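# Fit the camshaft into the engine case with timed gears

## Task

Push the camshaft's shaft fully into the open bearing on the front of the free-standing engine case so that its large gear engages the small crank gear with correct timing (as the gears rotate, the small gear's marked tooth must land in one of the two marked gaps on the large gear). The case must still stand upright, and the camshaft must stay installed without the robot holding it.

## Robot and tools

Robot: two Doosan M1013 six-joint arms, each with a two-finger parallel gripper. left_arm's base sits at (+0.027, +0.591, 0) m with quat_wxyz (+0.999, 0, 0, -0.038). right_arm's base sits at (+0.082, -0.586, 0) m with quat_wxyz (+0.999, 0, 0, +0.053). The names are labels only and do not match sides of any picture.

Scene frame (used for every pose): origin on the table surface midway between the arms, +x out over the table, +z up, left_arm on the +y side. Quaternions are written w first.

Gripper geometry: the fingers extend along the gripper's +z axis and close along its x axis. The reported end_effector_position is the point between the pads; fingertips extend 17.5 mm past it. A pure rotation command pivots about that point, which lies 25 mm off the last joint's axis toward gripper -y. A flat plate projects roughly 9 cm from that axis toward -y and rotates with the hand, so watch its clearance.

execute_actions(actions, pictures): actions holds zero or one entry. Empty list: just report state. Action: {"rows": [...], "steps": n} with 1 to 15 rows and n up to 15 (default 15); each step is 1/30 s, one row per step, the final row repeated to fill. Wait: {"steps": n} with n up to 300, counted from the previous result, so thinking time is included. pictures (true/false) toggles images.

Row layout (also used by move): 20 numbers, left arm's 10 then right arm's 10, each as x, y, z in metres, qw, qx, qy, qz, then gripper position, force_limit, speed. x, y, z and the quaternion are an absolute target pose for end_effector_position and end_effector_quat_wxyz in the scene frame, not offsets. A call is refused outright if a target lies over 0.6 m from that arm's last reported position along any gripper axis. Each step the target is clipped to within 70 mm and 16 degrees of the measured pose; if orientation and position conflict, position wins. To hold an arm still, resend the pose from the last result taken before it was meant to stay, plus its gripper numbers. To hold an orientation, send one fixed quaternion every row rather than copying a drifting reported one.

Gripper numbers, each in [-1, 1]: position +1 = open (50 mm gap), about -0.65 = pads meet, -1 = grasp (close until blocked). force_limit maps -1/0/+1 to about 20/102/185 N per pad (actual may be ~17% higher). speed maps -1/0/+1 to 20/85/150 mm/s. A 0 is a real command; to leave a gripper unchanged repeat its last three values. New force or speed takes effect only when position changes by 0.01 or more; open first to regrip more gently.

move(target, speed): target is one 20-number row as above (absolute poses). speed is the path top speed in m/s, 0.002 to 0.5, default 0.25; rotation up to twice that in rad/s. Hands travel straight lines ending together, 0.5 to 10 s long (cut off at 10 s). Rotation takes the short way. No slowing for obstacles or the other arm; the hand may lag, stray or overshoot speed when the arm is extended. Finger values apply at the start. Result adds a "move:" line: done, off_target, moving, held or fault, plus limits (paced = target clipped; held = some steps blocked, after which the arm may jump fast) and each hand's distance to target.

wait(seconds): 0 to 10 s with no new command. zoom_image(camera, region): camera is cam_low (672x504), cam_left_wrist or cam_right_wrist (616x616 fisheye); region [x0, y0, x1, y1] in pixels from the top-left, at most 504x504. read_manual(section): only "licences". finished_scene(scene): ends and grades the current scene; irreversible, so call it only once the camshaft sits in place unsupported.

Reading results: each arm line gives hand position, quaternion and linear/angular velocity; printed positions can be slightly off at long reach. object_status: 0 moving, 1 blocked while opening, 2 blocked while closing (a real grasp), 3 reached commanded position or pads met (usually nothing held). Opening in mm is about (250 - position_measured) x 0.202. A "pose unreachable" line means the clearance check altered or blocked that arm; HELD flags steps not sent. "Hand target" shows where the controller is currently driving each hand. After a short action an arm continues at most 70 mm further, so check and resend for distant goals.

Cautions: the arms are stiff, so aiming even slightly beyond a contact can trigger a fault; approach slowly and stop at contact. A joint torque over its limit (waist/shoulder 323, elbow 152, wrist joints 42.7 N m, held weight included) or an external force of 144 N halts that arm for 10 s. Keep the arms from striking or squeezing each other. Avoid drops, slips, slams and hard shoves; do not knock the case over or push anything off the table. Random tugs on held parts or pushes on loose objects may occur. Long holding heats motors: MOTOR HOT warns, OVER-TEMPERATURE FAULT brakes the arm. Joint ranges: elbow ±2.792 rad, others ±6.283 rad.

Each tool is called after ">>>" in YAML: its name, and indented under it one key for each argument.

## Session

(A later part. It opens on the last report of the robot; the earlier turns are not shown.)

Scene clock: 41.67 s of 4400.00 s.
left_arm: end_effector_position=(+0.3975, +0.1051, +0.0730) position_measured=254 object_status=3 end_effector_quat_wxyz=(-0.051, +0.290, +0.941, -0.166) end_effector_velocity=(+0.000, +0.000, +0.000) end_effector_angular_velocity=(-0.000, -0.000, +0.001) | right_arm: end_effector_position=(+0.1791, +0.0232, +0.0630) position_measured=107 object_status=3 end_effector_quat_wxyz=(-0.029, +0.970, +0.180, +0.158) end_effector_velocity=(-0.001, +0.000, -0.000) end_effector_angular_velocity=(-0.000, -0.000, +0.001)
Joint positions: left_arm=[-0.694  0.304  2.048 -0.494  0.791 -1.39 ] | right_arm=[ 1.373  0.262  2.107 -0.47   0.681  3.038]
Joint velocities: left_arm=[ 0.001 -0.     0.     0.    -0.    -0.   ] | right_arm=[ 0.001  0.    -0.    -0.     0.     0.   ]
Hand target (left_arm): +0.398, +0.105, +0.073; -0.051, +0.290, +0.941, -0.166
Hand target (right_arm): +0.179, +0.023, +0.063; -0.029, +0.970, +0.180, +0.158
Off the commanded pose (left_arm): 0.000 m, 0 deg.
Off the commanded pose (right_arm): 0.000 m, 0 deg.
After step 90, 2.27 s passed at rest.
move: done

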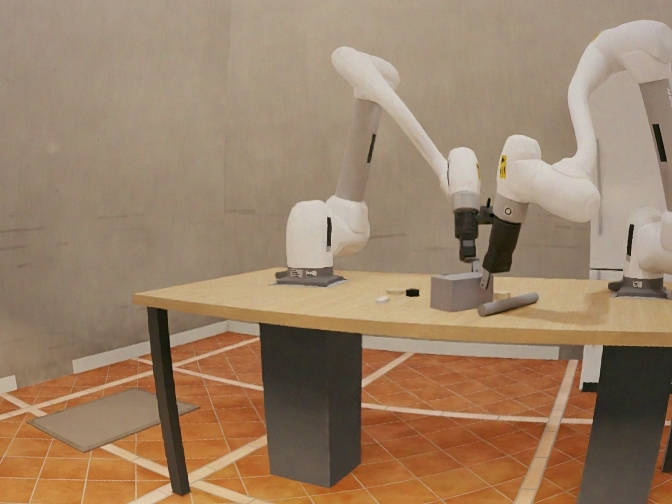

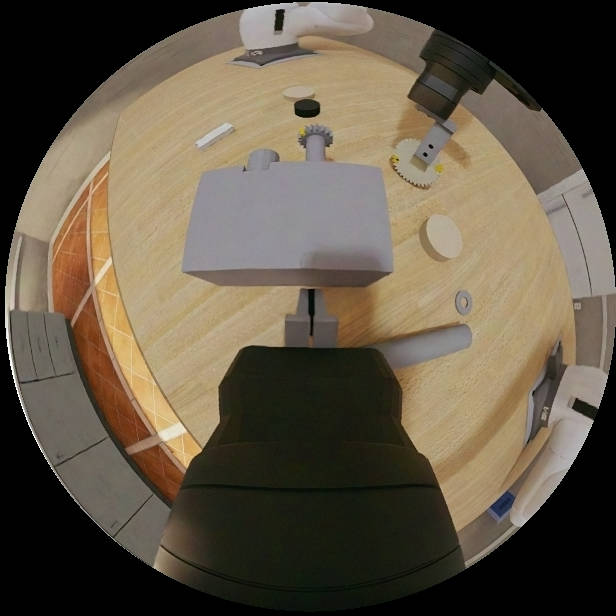

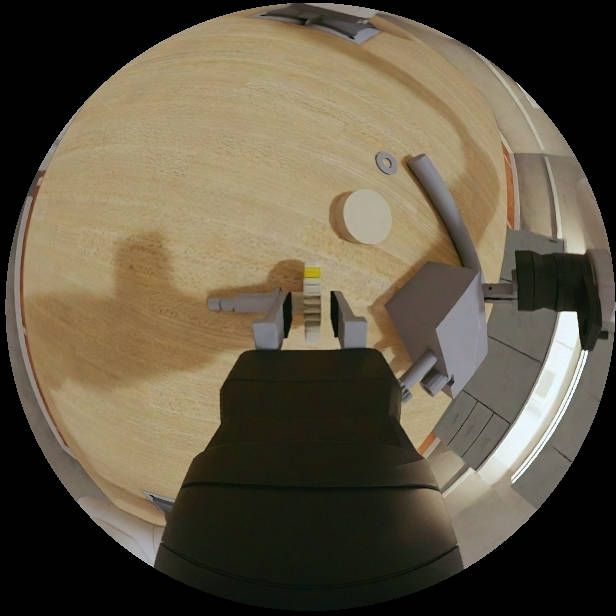

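>>> move:
  target: [0.3975,0.105,0.073,-0.0513,0.2905,0.941,-0.166,-1,0,1,0.1802,0.0227,0.0632,-0.0293,0.9705,0.1798,0.1583,-1,0,-0.6]
  speed: 0.06

>>> move:
  target: [0.433,0.0775,0.073,-0.0513,0.2905,0.941,-0.166,-1,0,1,0.18,-0.02,0.15,0,0.985,0.17,0,-1,0,-0.6]
  speed: 0.15

>>> zoom_image:
  camera: "cam_low"
  region: [425, 215, 495, 285]

>>> move:
  target: [0.433,0.0775,0.073,-0.0513,0.2905,0.941,-0.166,-1,0,1,0.27,-0.19,0.15,0,0.4657,-0.885,0,-1,0,-0.6]
  speed: 0.45

>>> move:
  target: [0.433,0.0775,0.073,-0.0513,0.2905,0.941,-0.166,-1,0,1,0.318,-0.132,0.082,0.1913,0.4246,-0.807,-0.3635,-1,0,-0.6]
  speed: 0.25

>>> zoom_image:
  camera: "cam_right_wrist"
  region: [150, 260, 290, 340]

>>> zoom_image:
  camera: "cam_left_wrist"
  region: [260, 70, 390, 180]

Scene clock: 54.47 s of 4400.00 s.
left_arm: end_effector_position=(+0.3975, +0.1050, +0.0730) position_measured=254 object_status=3 end_effector_quat_wxyz=(-0.051, +0.290, +0.941, -0.166) end_effector_velocity=(+0.000, +0.000, -0.000) end_effector_angular_velocity=(+0.000, +0.000, +0.001) | right_arm: end_effector_position=(+0.1802, +0.0227, +0.0632) position_measured=197 object_status=2 end_effector_quat_wxyz=(-0.029, +0.970, +0.180, +0.158) end_effector_velocity=(-0.001, -0.001, -0.001) end_effector_angular_velocity=(-0.003, +0.000, +0.000)
Joint positions: left_arm=[-0.694  0.304  2.048 -0.494  0.791 -1.39 ] | right_arm=[ 1.371  0.261  2.108 -0.47   0.681  3.036]
Joint velocities: left_arm=[ 0.    -0.     0.     0.001 -0.    -0.001] | right_arm=[0.001 0.001 0.001 0.    0.001 0.   ]
Hand target (left_arm): +0.397, +0.105, +0.073; -0.051, +0.290, +0.941, -0.166
Hand target (right_arm): +0.180, +0.023, +0.063; -0.029, +0.970, +0.180, +0.158
Off the commanded pose (left_arm): 0.000 m, 0 deg.
Off the commanded pose (right_arm): 0.000 m, 0 deg.
After step 90, 9.10 s passed at rest.
move: done

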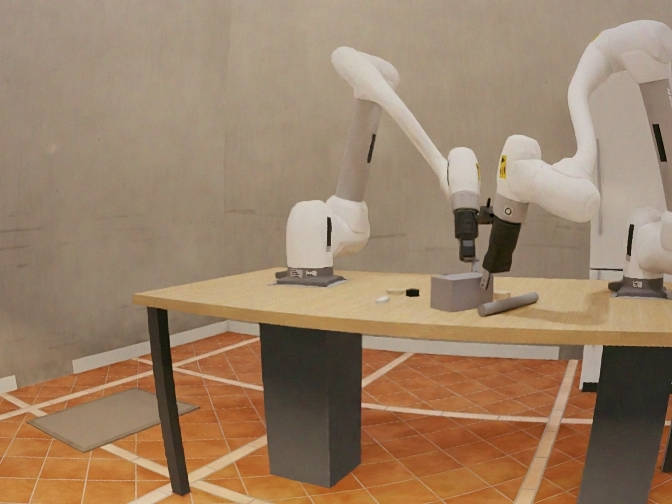

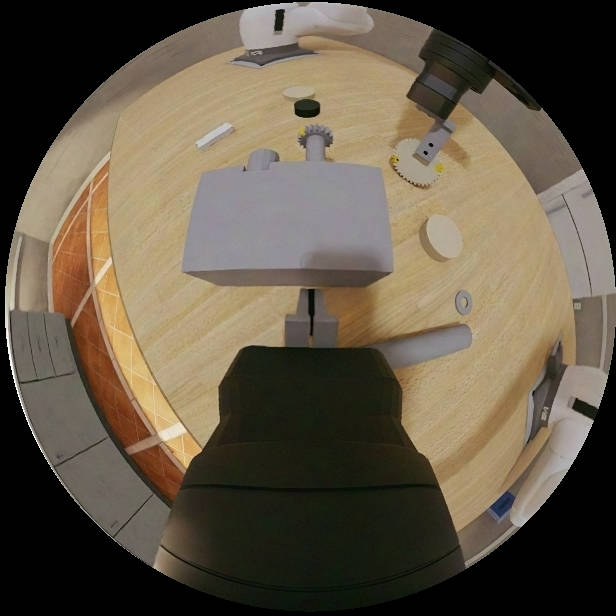

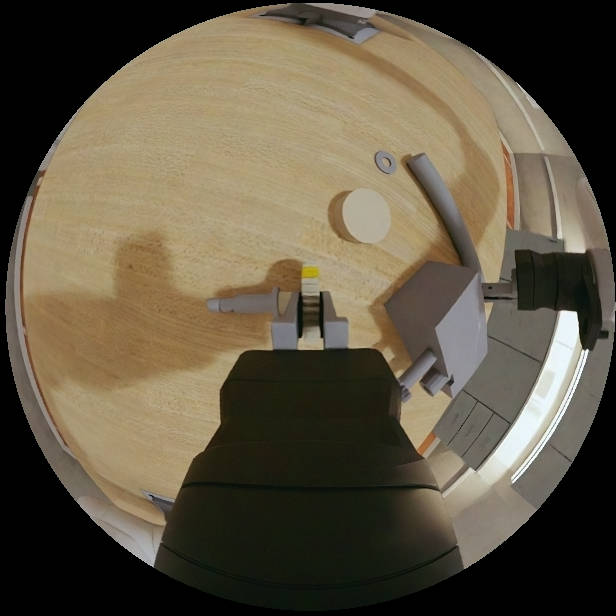

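Scene clock: 55.90 s of 4400.00 s.
left_arm: end_effector_position=(+0.4330, +0.0775, +0.0730) position_measured=254 object_status=3 end_effector_quat_wxyz=(-0.051, +0.291, +0.941, -0.166) end_effector_velocity=(+0.001, +0.000, -0.000) end_effector_angular_velocity=(+0.000, -0.001, -0.001) | right_arm: end_effector_position=(+0.1799, -0.0200, +0.1500) position_measured=197 object_status=2 end_effector_quat_wxyz=(-0.000, +0.985, +0.170, -0.000) end_effector_velocity=(+0.000, -0.000, +0.000) end_effector_angular_velocity=(+0.000, +0.000, -0.001)
Joint positions: left_arm=[-0.686  0.362  1.962 -0.481  0.819 -1.402] | right_arm=[1.208 0.143 2.02  0.001 0.978 2.543]
Joint velocities: left_arm=[ 0.001  0.001 -0.001  0.001  0.     0.001] | right_arm=[-0.001 -0.     0.     0.001  0.    -0.   ]
Hand target (left_arm): +0.433, +0.077, +0.073; -0.051, +0.291, +0.941, -0.166
Hand target (right_arm): +0.180, -0.020, +0.150; -0.000, +0.985, +0.170, -0.000
Off the commanded pose (left_arm): 0.000 m, 0 deg.
Off the commanded pose (right_arm): 0.000 m, 0 deg.
move: done

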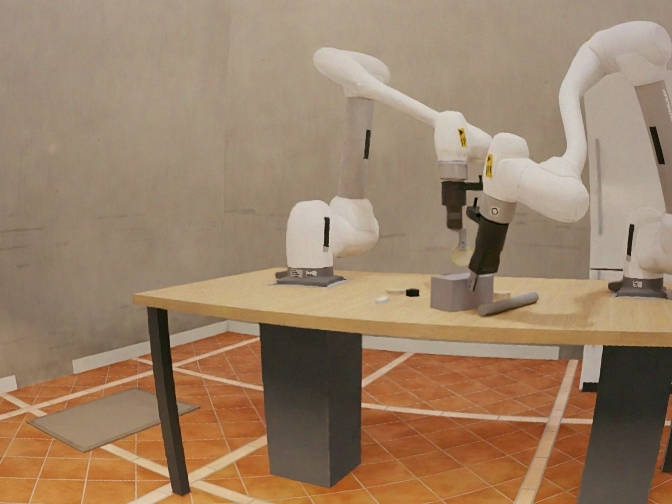

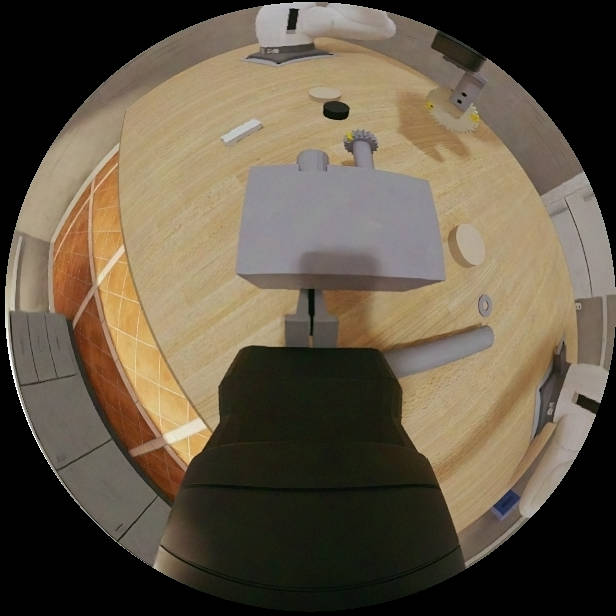

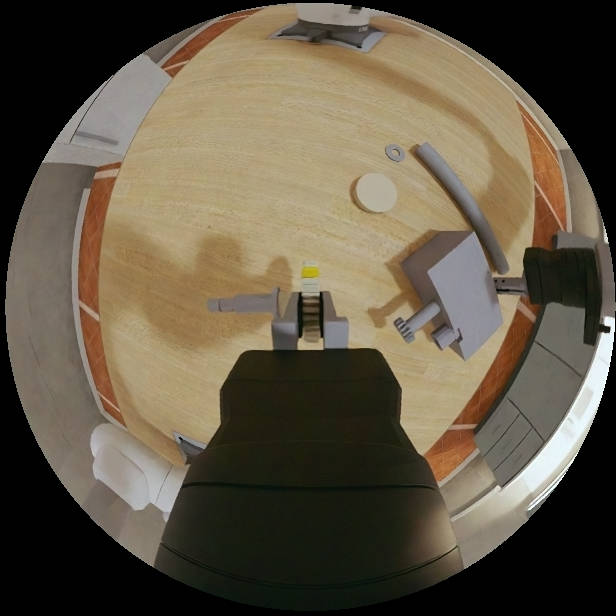

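Region (425, 215, 495, 285) of cam_low's 672x504 image, scaled by 7.200, with more detail than that image has.

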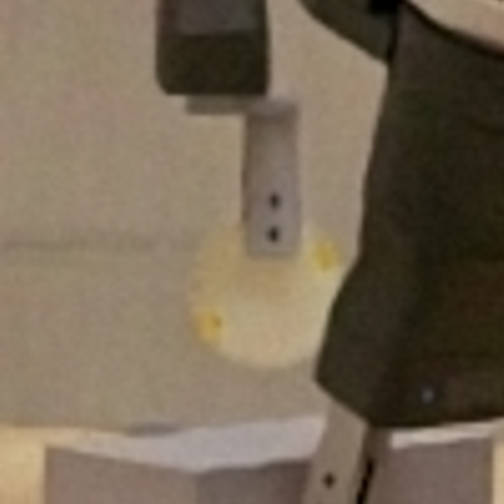

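Scene clock: 59.17 s of 4400.00 s.
left_arm: end_effector_position=(+0.4330, +0.0775, +0.0730) position_measured=254 object_status=3 end_effector_quat_wxyz=(-0.051, +0.290, +0.941, -0.166) end_effector_velocity=(+0.000, -0.000, +0.000) end_effector_angular_velocity=(-0.000, +0.000, +0.001) | right_arm: end_effector_position=(+0.2699, -0.1901, +0.1503) position_measured=197 object_status=2 end_effector_quat_wxyz=(-0.000, -0.466, +0.885, +0.000) end_effector_velocity=(-0.000, +0.001, +0.000) end_effector_angular_velocity=(+0.001, -0.001, +0.000)
Joint positions: left_arm=[-0.686  0.362  1.962 -0.481  0.819 -1.402] | right_arm=[ 0.999 -0.029  2.205  0.001  0.966  4.849]
Joint velocities: left_arm=[ 0.     0.    -0.001 -0.    -0.    -0.001] | right_arm=[ 0.001  0.    -0.    -0.    -0.001  0.001]
Hand target (left_arm): +0.433, +0.077, +0.073; -0.051, +0.290, +0.941, -0.166
Hand target (right_arm): +0.270, -0.190, +0.150; -0.000, -0.466, +0.885, +0.000
Off the commanded pose (left_arm): 0.000 m, 0 deg.
Off the commanded pose (right_arm): 0.000 m, 0 deg.
move: done

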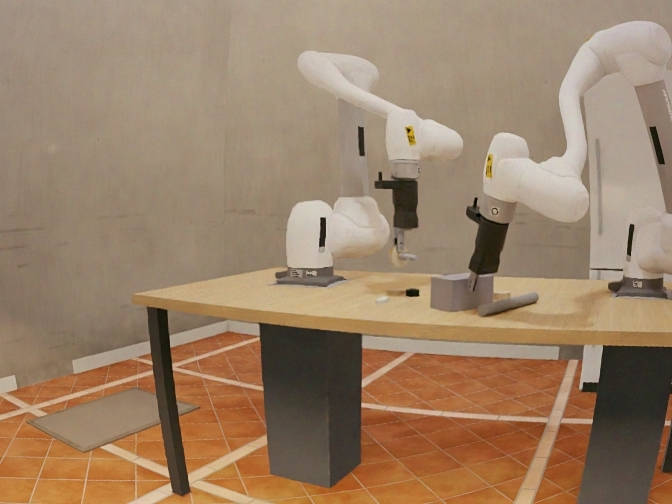

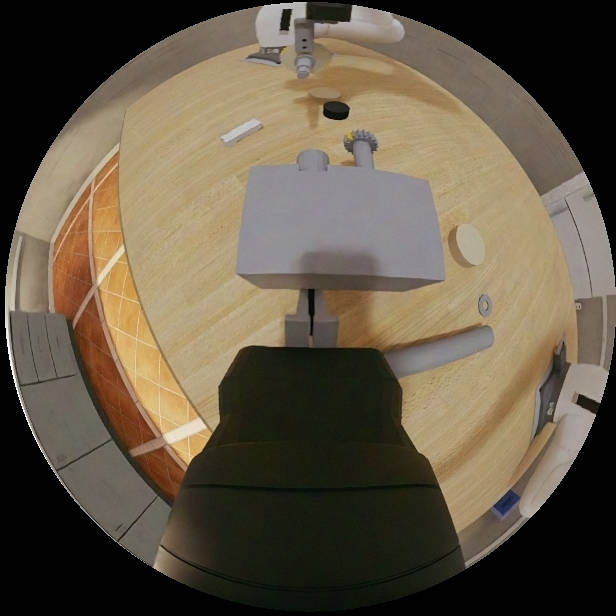

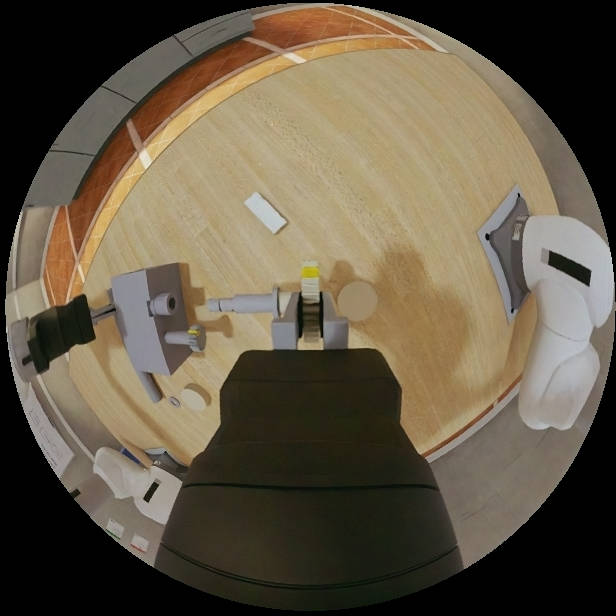

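Scene clock: 61.23 s of 4400.00 s.
left_arm: end_effector_position=(+0.4330, +0.0775, +0.0730) position_measured=254 object_status=3 end_effector_quat_wxyz=(-0.051, +0.290, +0.941, -0.166) end_effector_velocity=(-0.000, -0.000, -0.000) end_effector_angular_velocity=(+0.001, -0.001, -0.002) | right_arm: end_effector_position=(+0.3177, -0.1321, +0.0819) position_measured=197 object_status=2 end_effector_quat_wxyz=(-0.191, -0.425, +0.806, +0.364) end_effector_velocity=(-0.001, -0.001, -0.001) end_effector_angular_velocity=(-0.001, +0.001, -0.001)
Joint positions: left_arm=[-0.686  0.362  1.962 -0.481  0.819 -1.402] | right_arm=[0.512 0.305 2.179 0.859 1.196 3.806]
Joint velocities: left_arm=[-0.001  0.    -0.     0.002  0.     0.   ] | right_arm=[-0.     0.     0.002  0.    -0.001 -0.001]
Hand target (left_arm): +0.433, +0.078, +0.073; -0.051, +0.290, +0.941, -0.166
Hand target (right_arm): +0.318, -0.132, +0.082; -0.191, -0.425, +0.806, +0.364
Off the commanded pose (left_arm): 0.000 m, 0 deg.
Off the commanded pose (right_arm): 0.000 m, 0 deg.
move: done

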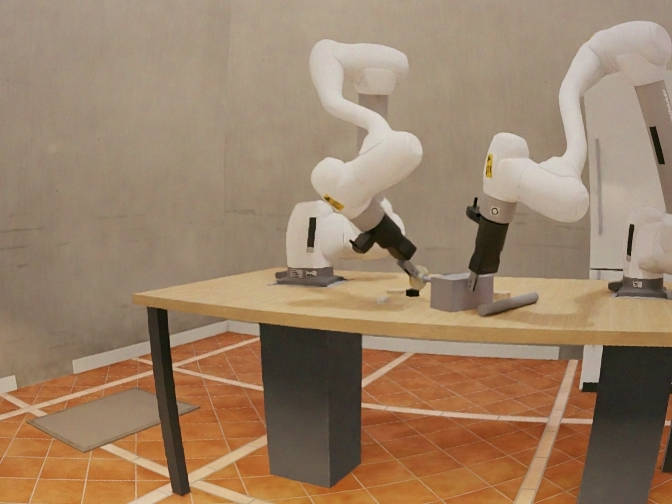

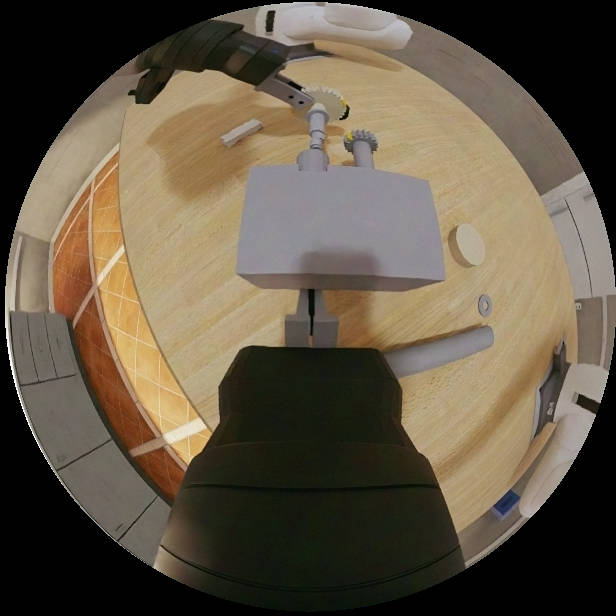

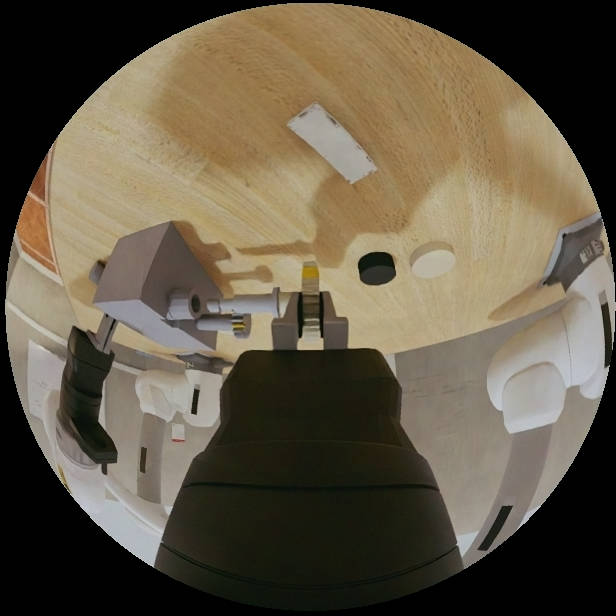

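Region (150, 260, 290, 340) of cam_right_wrist's 616x616 image, scaled by 3.600, with more detail than that image has; it fills the top 288 rows of this view, and the rest is white.

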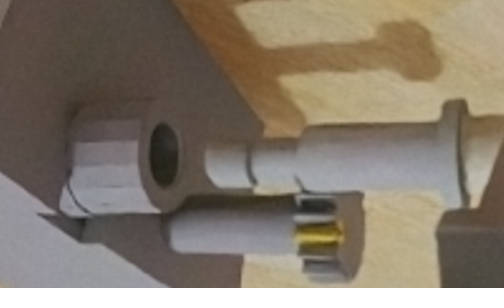

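Region (260, 70, 390, 180) of cam_left_wrist's 616x616 image, scaled by 3.877, with more detail than that image has; it fills the top 426 rows of this view, and the rest is white.

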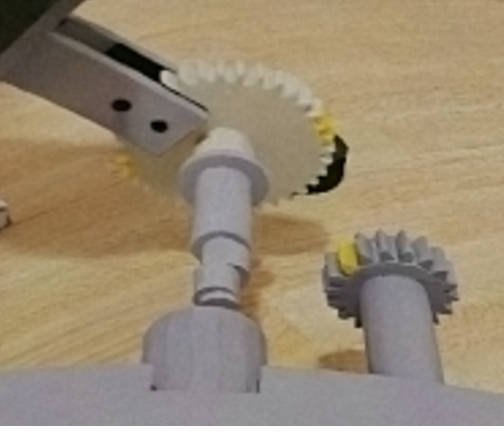

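>>> move:
  target: [0.4302,0.0734,0.073,-0.0513,0.2905,0.941,-0.166,-1,0,1,0.3267,-0.1283,0.0815,0.1961,0.4352,-0.8014,-0.361,-1,0,-0.6]
  speed: 0.02

>>> zoom_image:
  camera: "cam_right_wrist"
  region: [150, 260, 290, 340]

>>> zoom_image:
  camera: "cam_left_wrist"
  region: [270, 80, 370, 180]

Scene clock: 68.73 s of 4400.00 s.
left_arm: end_effector_position=(+0.4302, +0.0734, +0.0730) position_measured=254 object_status=3 end_effector_quat_wxyz=(-0.051, +0.290, +0.941, -0.166) end_effector_velocity=(-0.001, -0.001, -0.001) end_effector_angular_velocity=(+0.001, +0.001, +0.000) | right_arm: end_effector_position=(+0.3267, -0.1283, +0.0815) position_measured=197 object_status=2 end_effector_quat_wxyz=(-0.196, -0.435, +0.801, +0.361) end_effector_velocity=(-0.000, -0.000, +0.000) end_effector_angular_velocity=(-0.000, +0.000, +0.000)
Joint positions: left_arm=[-0.694  0.363  1.961 -0.481  0.817 -1.409] | right_arm=[0.513 0.322 2.152 0.839 1.213 3.804]
Joint velocities: left_arm=[-0.001  0.001 -0.    -0.    -0.    -0.001] | right_arm=[ 0.    -0.001  0.001 -0.     0.     0.   ]
Hand target (left_arm): +0.430, +0.073, +0.073; -0.051, +0.290, +0.941, -0.166
Hand target (right_arm): +0.327, -0.128, +0.081; -0.196, -0.435, +0.801, +0.361
Off the commanded pose (left_arm): 0.000 m, 0 deg.
Off the commanded pose (right_arm): 0.000 m, 0 deg.
After step 90, 3.63 s passed at rest.
move: done

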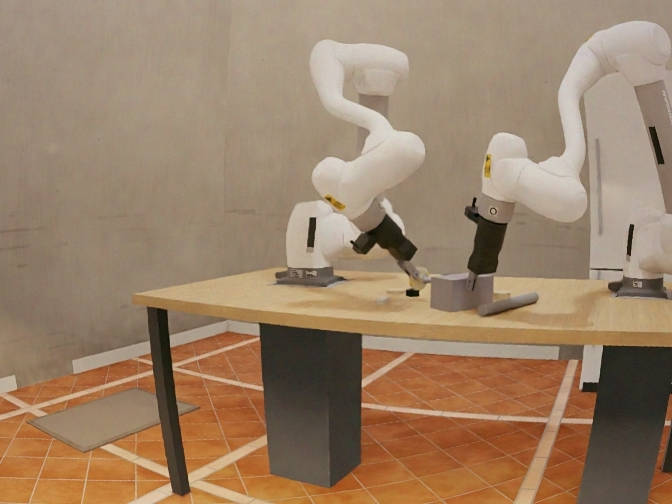

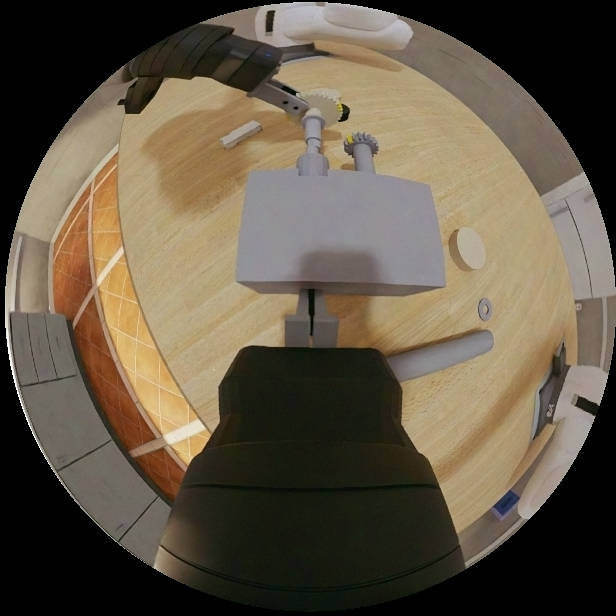

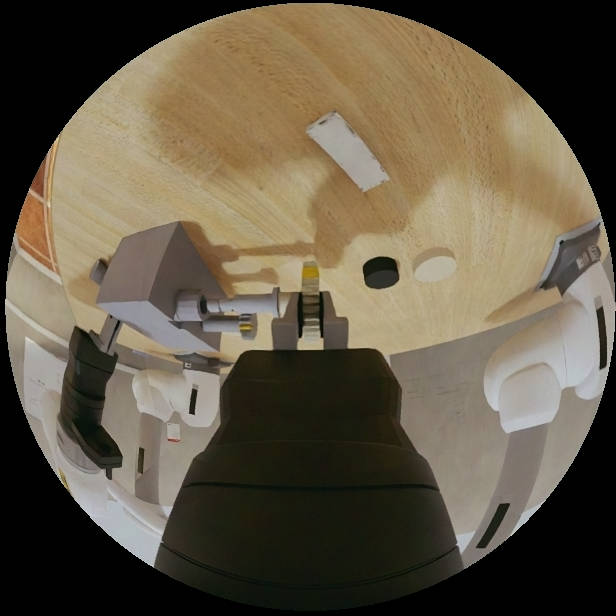

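Region (150, 260, 290, 340) of cam_right_wrist's 616x616 image, scaled by 3.600, with more detail than that image has; it fills the top 288 rows of this view, and the rest is white.

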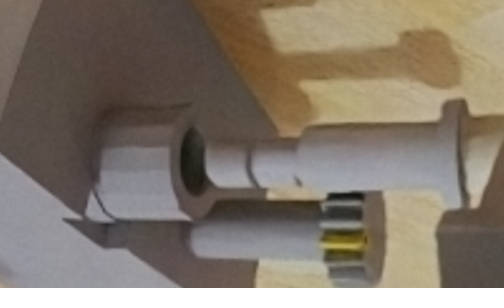

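Region (270, 80, 370, 180) of cam_left_wrist's 616x616 image, scaled by 5.040, with more detail than that image has.

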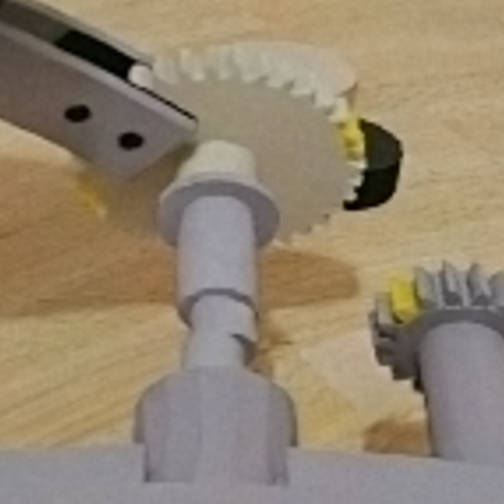

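>>> move:
  target: [0.4302,0.0734,0.073,-0.0513,0.2905,0.941,-0.166,-1,0,1,0.3344,-0.1166,0.0815,0.1961,0.4352,-0.8014,-0.361,-1,0,-0.6]
  speed: 0.015

>>> zoom_image:
  camera: "cam_right_wrist"
  region: [170, 270, 290, 340]

>>> zoom_image:
  camera: "cam_left_wrist"
  region: [270, 80, 370, 180]

Scene clock: 73.37 s of 4400.00 s.
left_arm: end_effector_position=(+0.4302, +0.0734, +0.0730) position_measured=254 object_status=3 end_effector_quat_wxyz=(-0.051, +0.290, +0.941, -0.166) end_effector_velocity=(+0.000, +0.000, -0.001) end_effector_angular_velocity=(+0.001, +0.001, +0.002) | right_arm: end_effector_position=(+0.3344, -0.1166, +0.0815) position_measured=197 object_status=2 end_effector_quat_wxyz=(-0.196, -0.435, +0.801, +0.361) end_effector_velocity=(+0.000, +0.000, -0.000) end_effector_angular_velocity=(-0.000, -0.001, -0.000)
Joint positions: left_arm=[-0.694  0.363  1.961 -0.481  0.817 -1.409] | right_arm=[0.522 0.338 2.126 0.842 1.215 3.815]
Joint velocities: left_arm=[ 0.001  0.001  0.    -0.     0.    -0.   ] | right_arm=[ 0.    -0.     0.    -0.    -0.001  0.   ]
Hand target (left_arm): +0.430, +0.073, +0.073; -0.051, +0.290, +0.941, -0.166
Hand target (right_arm): +0.334, -0.117, +0.081; -0.196, -0.435, +0.801, +0.361
Off the commanded pose (left_arm): 0.000 m, 0 deg.
Off the commanded pose (right_arm): 0.000 m, 0 deg.
After step 90, 0.47 s passed at rest.
move: done

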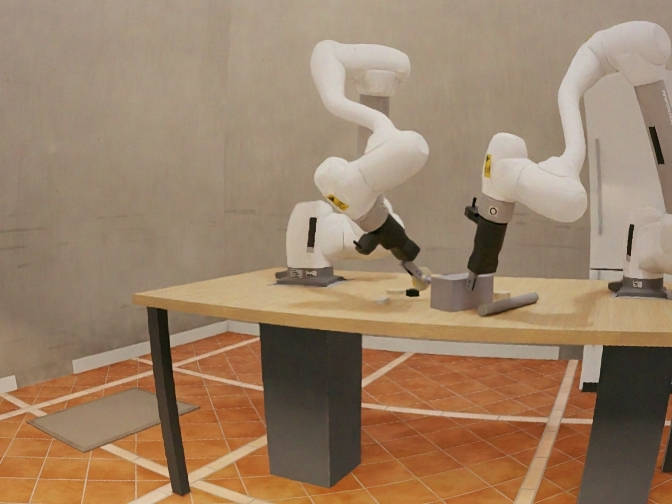

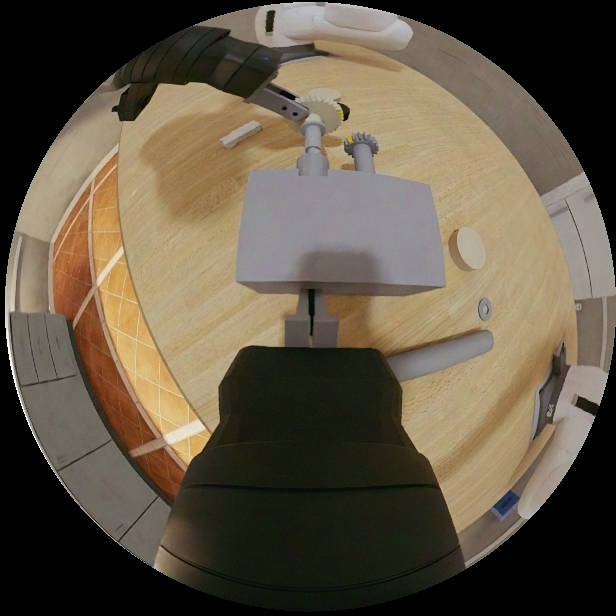

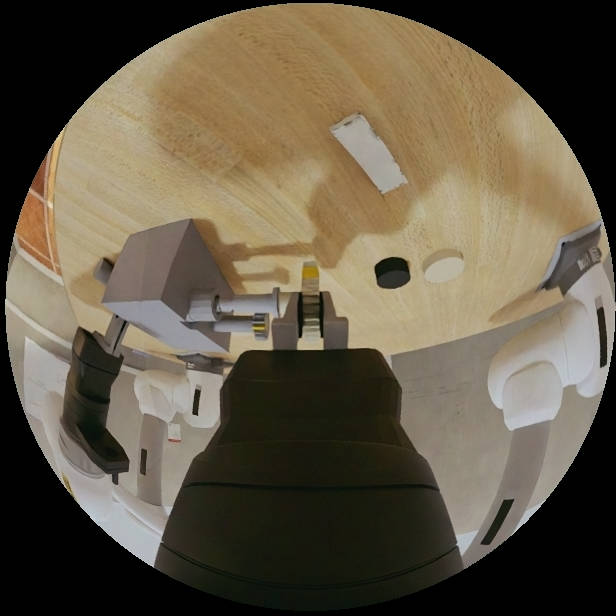

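Region (170, 270, 290, 340) of cam_right_wrist's 616x616 image, scaled by 4.200, with more detail than that image has; it fills the top 294 rows of this view, and the rest is white.

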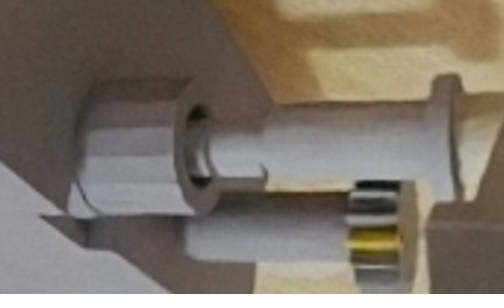

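Region (270, 80, 370, 180) of cam_left_wrist's 616x616 image, scaled by 5.040, with more detail than that image has.

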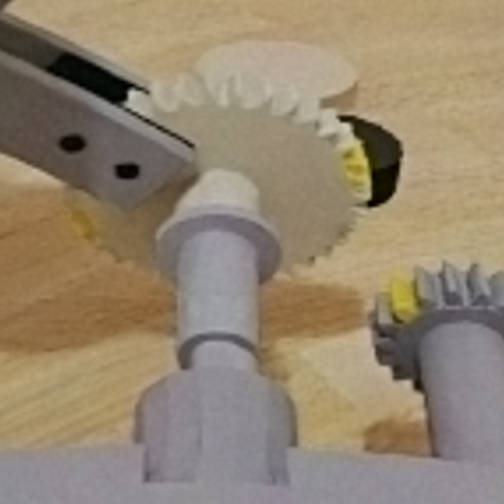

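>>> execute_actions:
  actions: []

>>> move:
  target: [0.4302,0.0734,0.073,-0.0513,0.2905,0.941,-0.166,-1,0,1,0.3427,-0.1048,0.0818,0.1961,0.4352,-0.8014,-0.361,-1,0,-0.6]
  speed: 0.015

>>> zoom_image:
  camera: "cam_left_wrist"
  region: [260,80,380,200]

>>> zoom_image:
  camera: "cam_right_wrist"
  region: [170,250,330,350]

Scene clock: 86.77 s of 4400.00 s.
left_arm: end_effector_position=(+0.4302, +0.0734, +0.0730) position_measured=254 object_status=3 end_effector_quat_wxyz=(-0.051, +0.290, +0.941, -0.166) end_effector_velocity=(-0.000, +0.000, -0.002) end_effector_angular_velocity=(+0.002, +0.002, +0.001) | right_arm: end_effector_position=(+0.3344, -0.1166, +0.0815) position_measured=197 object_status=2 end_effector_quat_wxyz=(-0.196, -0.435, +0.801, +0.361) end_effector_velocity=(-0.000, +0.000, -0.001) end_effector_angular_velocity=(-0.001, +0.000, +0.000)
Joint positions: left_arm=[-0.694  0.363  1.961 -0.481  0.817 -1.409] | right_arm=[0.522 0.338 2.126 0.842 1.215 3.815]
Joint velocities: left_arm=[ 0.     0.002  0.001 -0.     0.    -0.   ] | right_arm=[ 0.     0.001 -0.    -0.    -0.     0.   ]
Hand target (left_arm): +0.430, +0.073, +0.073; -0.051, +0.290, +0.941, -0.166
Hand target (right_arm): +0.334, -0.117, +0.081; -0.196, -0.435, +0.801, +0.361
Off the commanded pose (left_arm): 0.000 m, 0 deg.
Off the commanded pose (right_arm): 0.000 m, 0 deg.
Steps of this call (steps 1 to 90: nothing new was sent; then 10.40 s passed at rest). Readings (end_effector_position | what the end effector reports):
1: left_arm (+0.4302, +0.0734, +0.0730) | right_arm (+0.3344, -0.1166, +0.0815) | left_arm position_measured=254 object_status=3 | right_arm position_measured=197 object_status=2
2: left_arm (+0.4302, +0.0734, +0.0730) | right_arm (+0.3344, -0.1166, +0.0815) | left_arm position_measured=254 object_status=3 | right_arm position_measured=197 object_status=2
4: left_arm (+0.4302, +0.0734, +0.0730) | right_arm (+0.3344, -0.1166, +0.0815) | left_arm position_measured=254 object_status=3 | right_arm position_measured=197 object_status=2
8: left_arm (+0.4302, +0.0734, +0.0730) | right_arm (+0.3344, -0.1166, +0.0815) | left_arm position_measured=254 object_status=3 | right_arm position_measured=197 object_status=2
90: the state above

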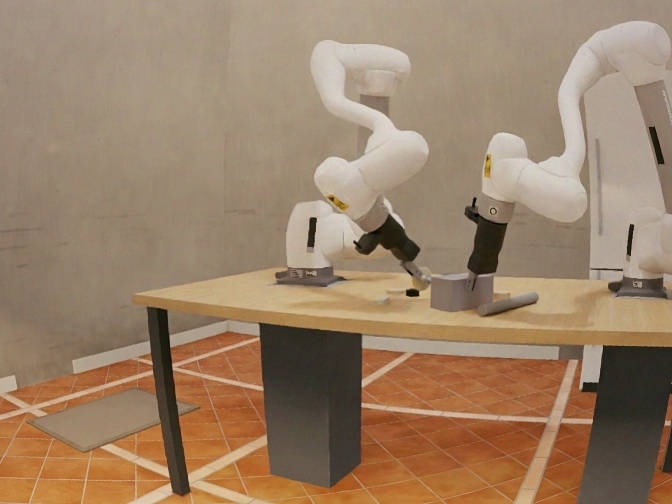

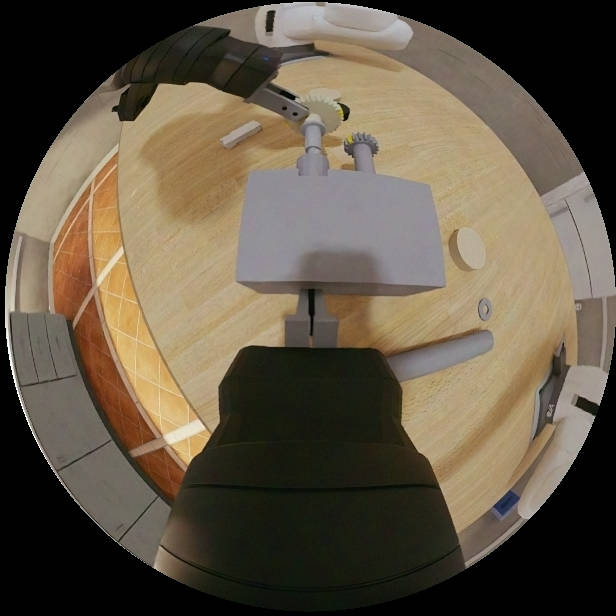

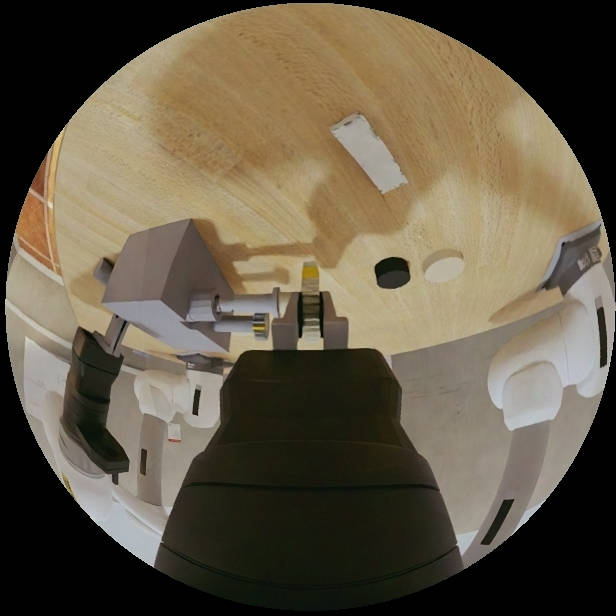

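Scene clock: 87.97 s of 4400.00 s.
left_arm: end_effector_position=(+0.4302, +0.0734, +0.0730) position_measured=254 object_status=3 end_effector_quat_wxyz=(-0.051, +0.290, +0.941, -0.166) end_effector_velocity=(-0.000, -0.000, +0.000) end_effector_angular_velocity=(-0.000, +0.000, -0.001) | right_arm: end_effector_position=(+0.3427, -0.1048, +0.0818) position_measured=197 object_status=2 end_effector_quat_wxyz=(-0.196, -0.435, +0.801, +0.361) end_effector_velocity=(+0.000, -0.000, +0.000) end_effector_angular_velocity=(+0.000, -0.000, -0.001)
Joint positions: left_arm=[-0.694  0.363  1.961 -0.481  0.817 -1.409] | right_arm=[0.53  0.354 2.1   0.844 1.218 3.827]
Joint velocities: left_arm=[-0.001  0.    -0.    -0.001 -0.     0.001] | right_arm=[-0.    -0.001  0.     0.     0.     0.   ]
Hand target (left_arm): +0.430, +0.073, +0.073; -0.051, +0.290, +0.941, -0.166
Hand target (right_arm): +0.343, -0.105, +0.082; -0.196, -0.435, +0.801, +0.361
Off the commanded pose (left_arm): 0.000 m, 0 deg.
Off the commanded pose (right_arm): 0.000 m, 0 deg.
move: done

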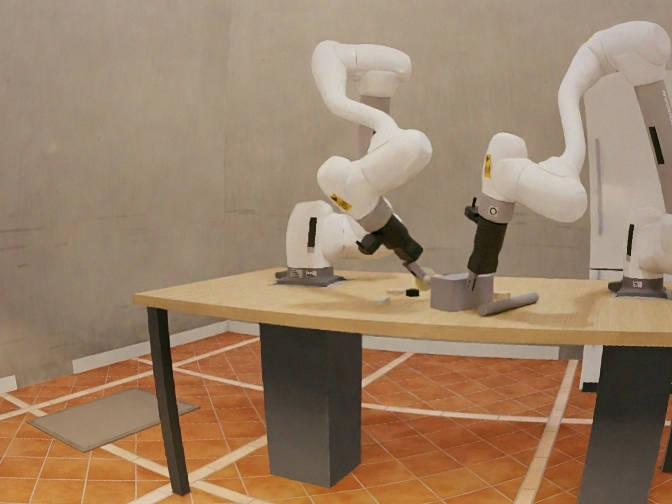

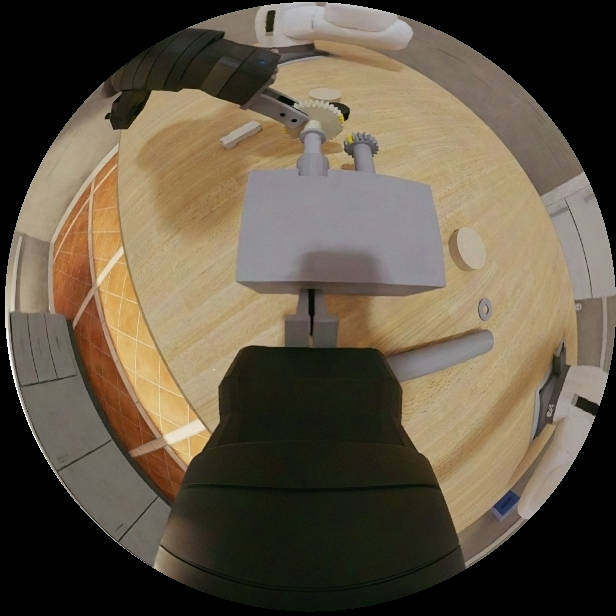

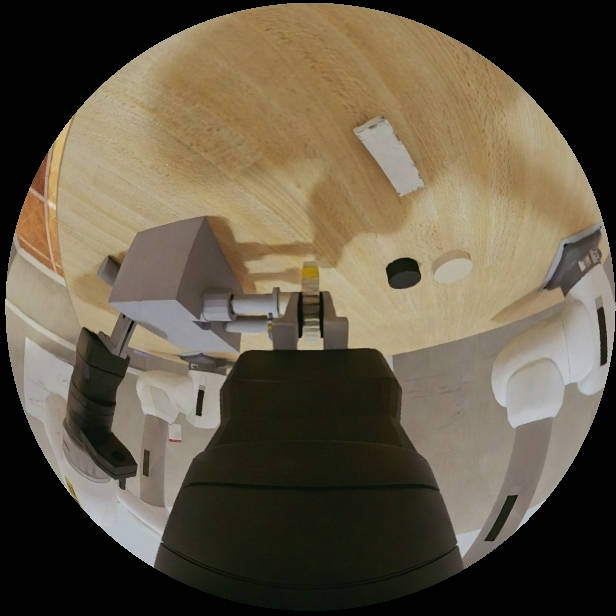

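Region (260, 80, 380, 200) of cam_left_wrist's 616x616 image, scaled by 4.200, with more detail than that image has.

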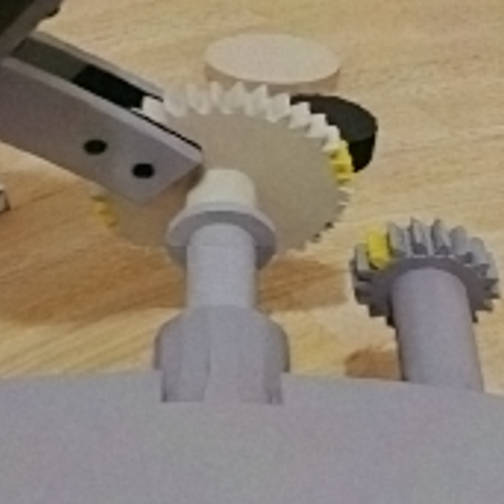

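Region (170, 250, 330, 350) of cam_right_wrist's 616x616 image, scaled by 3.150, with more detail than that image has; it fills the top 315 rows of this view, and the rest is white.

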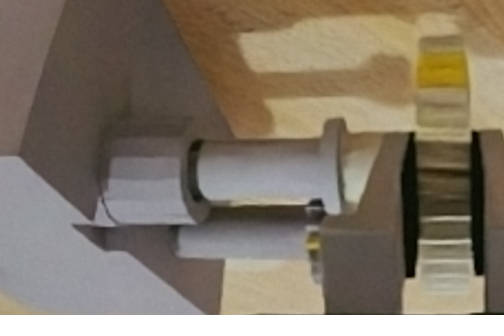

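>>> move:
  target: [0.4302,0.0734,0.073,-0.0513,0.2905,0.941,-0.166,-1,0,1,0.3460,-0.0998,0.0819,0.1961,0.4352,-0.8014,-0.361,-1,0,-0.6]
  speed: 0.005

>>> zoom_image:
  camera: "cam_right_wrist"
  region: [190,270,290,340]

Scene clock: 92.03 s of 4400.00 s.
left_arm: end_effector_position=(+0.4302, +0.0734, +0.0730) position_measured=254 object_status=3 end_effector_quat_wxyz=(-0.051, +0.290, +0.941, -0.166) end_effector_velocity=(+0.000, -0.000, -0.001) end_effector_angular_velocity=(+0.001, +0.002, +0.002) | right_arm: end_effector_position=(+0.3460, -0.0998, +0.0819) position_measured=197 object_status=2 end_effector_quat_wxyz=(-0.196, -0.435, +0.801, +0.361) end_effector_velocity=(+0.000, -0.000, +0.000) end_effector_angular_velocity=(+0.000, +0.001, -0.001)
Joint positions: left_arm=[-0.694  0.363  1.961 -0.481  0.817 -1.409] | right_arm=[0.534 0.361 2.089 0.845 1.219 3.833]
Joint velocities: left_arm=[ 0.     0.002 -0.001 -0.001  0.    -0.002] | right_arm=[-0.001  0.    -0.     0.     0.001  0.   ]
Hand target (left_arm): +0.430, +0.073, +0.073; -0.051, +0.290, +0.941, -0.166
Hand target (right_arm): +0.346, -0.100, +0.082; -0.196, -0.435, +0.801, +0.361
Off the commanded pose (left_arm): 0.000 m, 0 deg.
Off the commanded pose (right_arm): 0.000 m, 0 deg.
move: done

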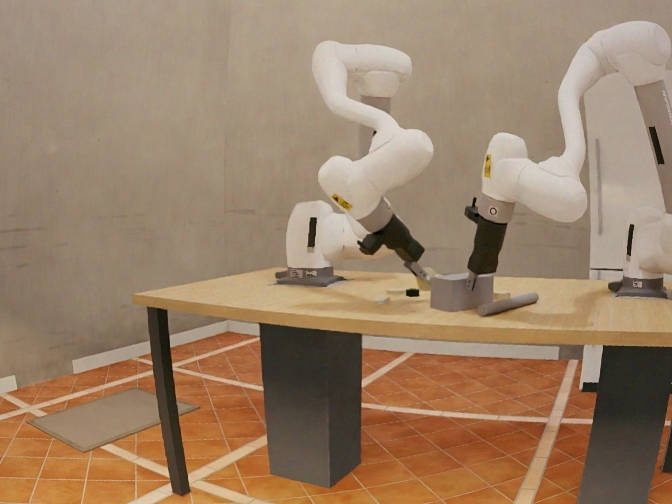

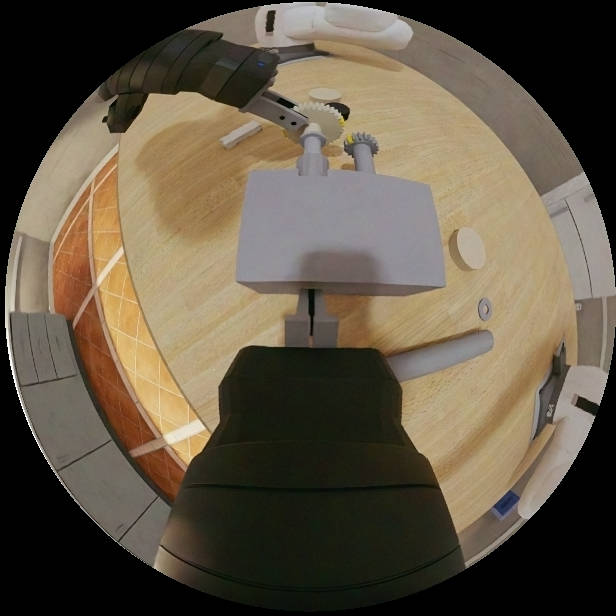

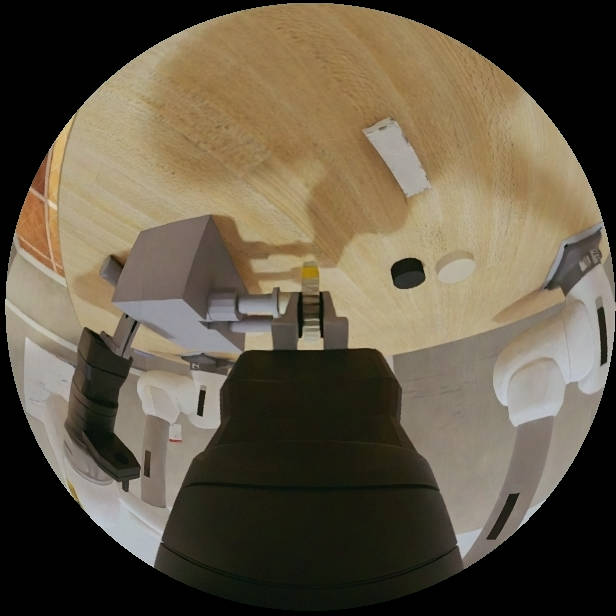

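Region (190, 270, 290, 340) of cam_right_wrist's 616x616 image, scaled by 5.040, with more detail than that image has; it fills the top 353 rows of this view, and the rest is white.

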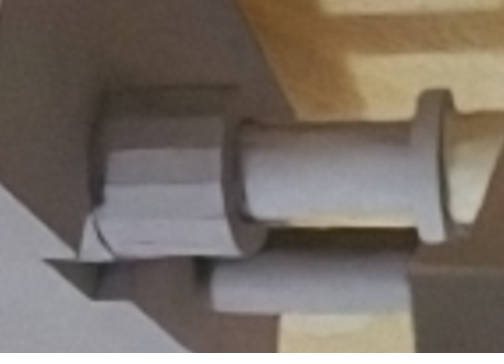

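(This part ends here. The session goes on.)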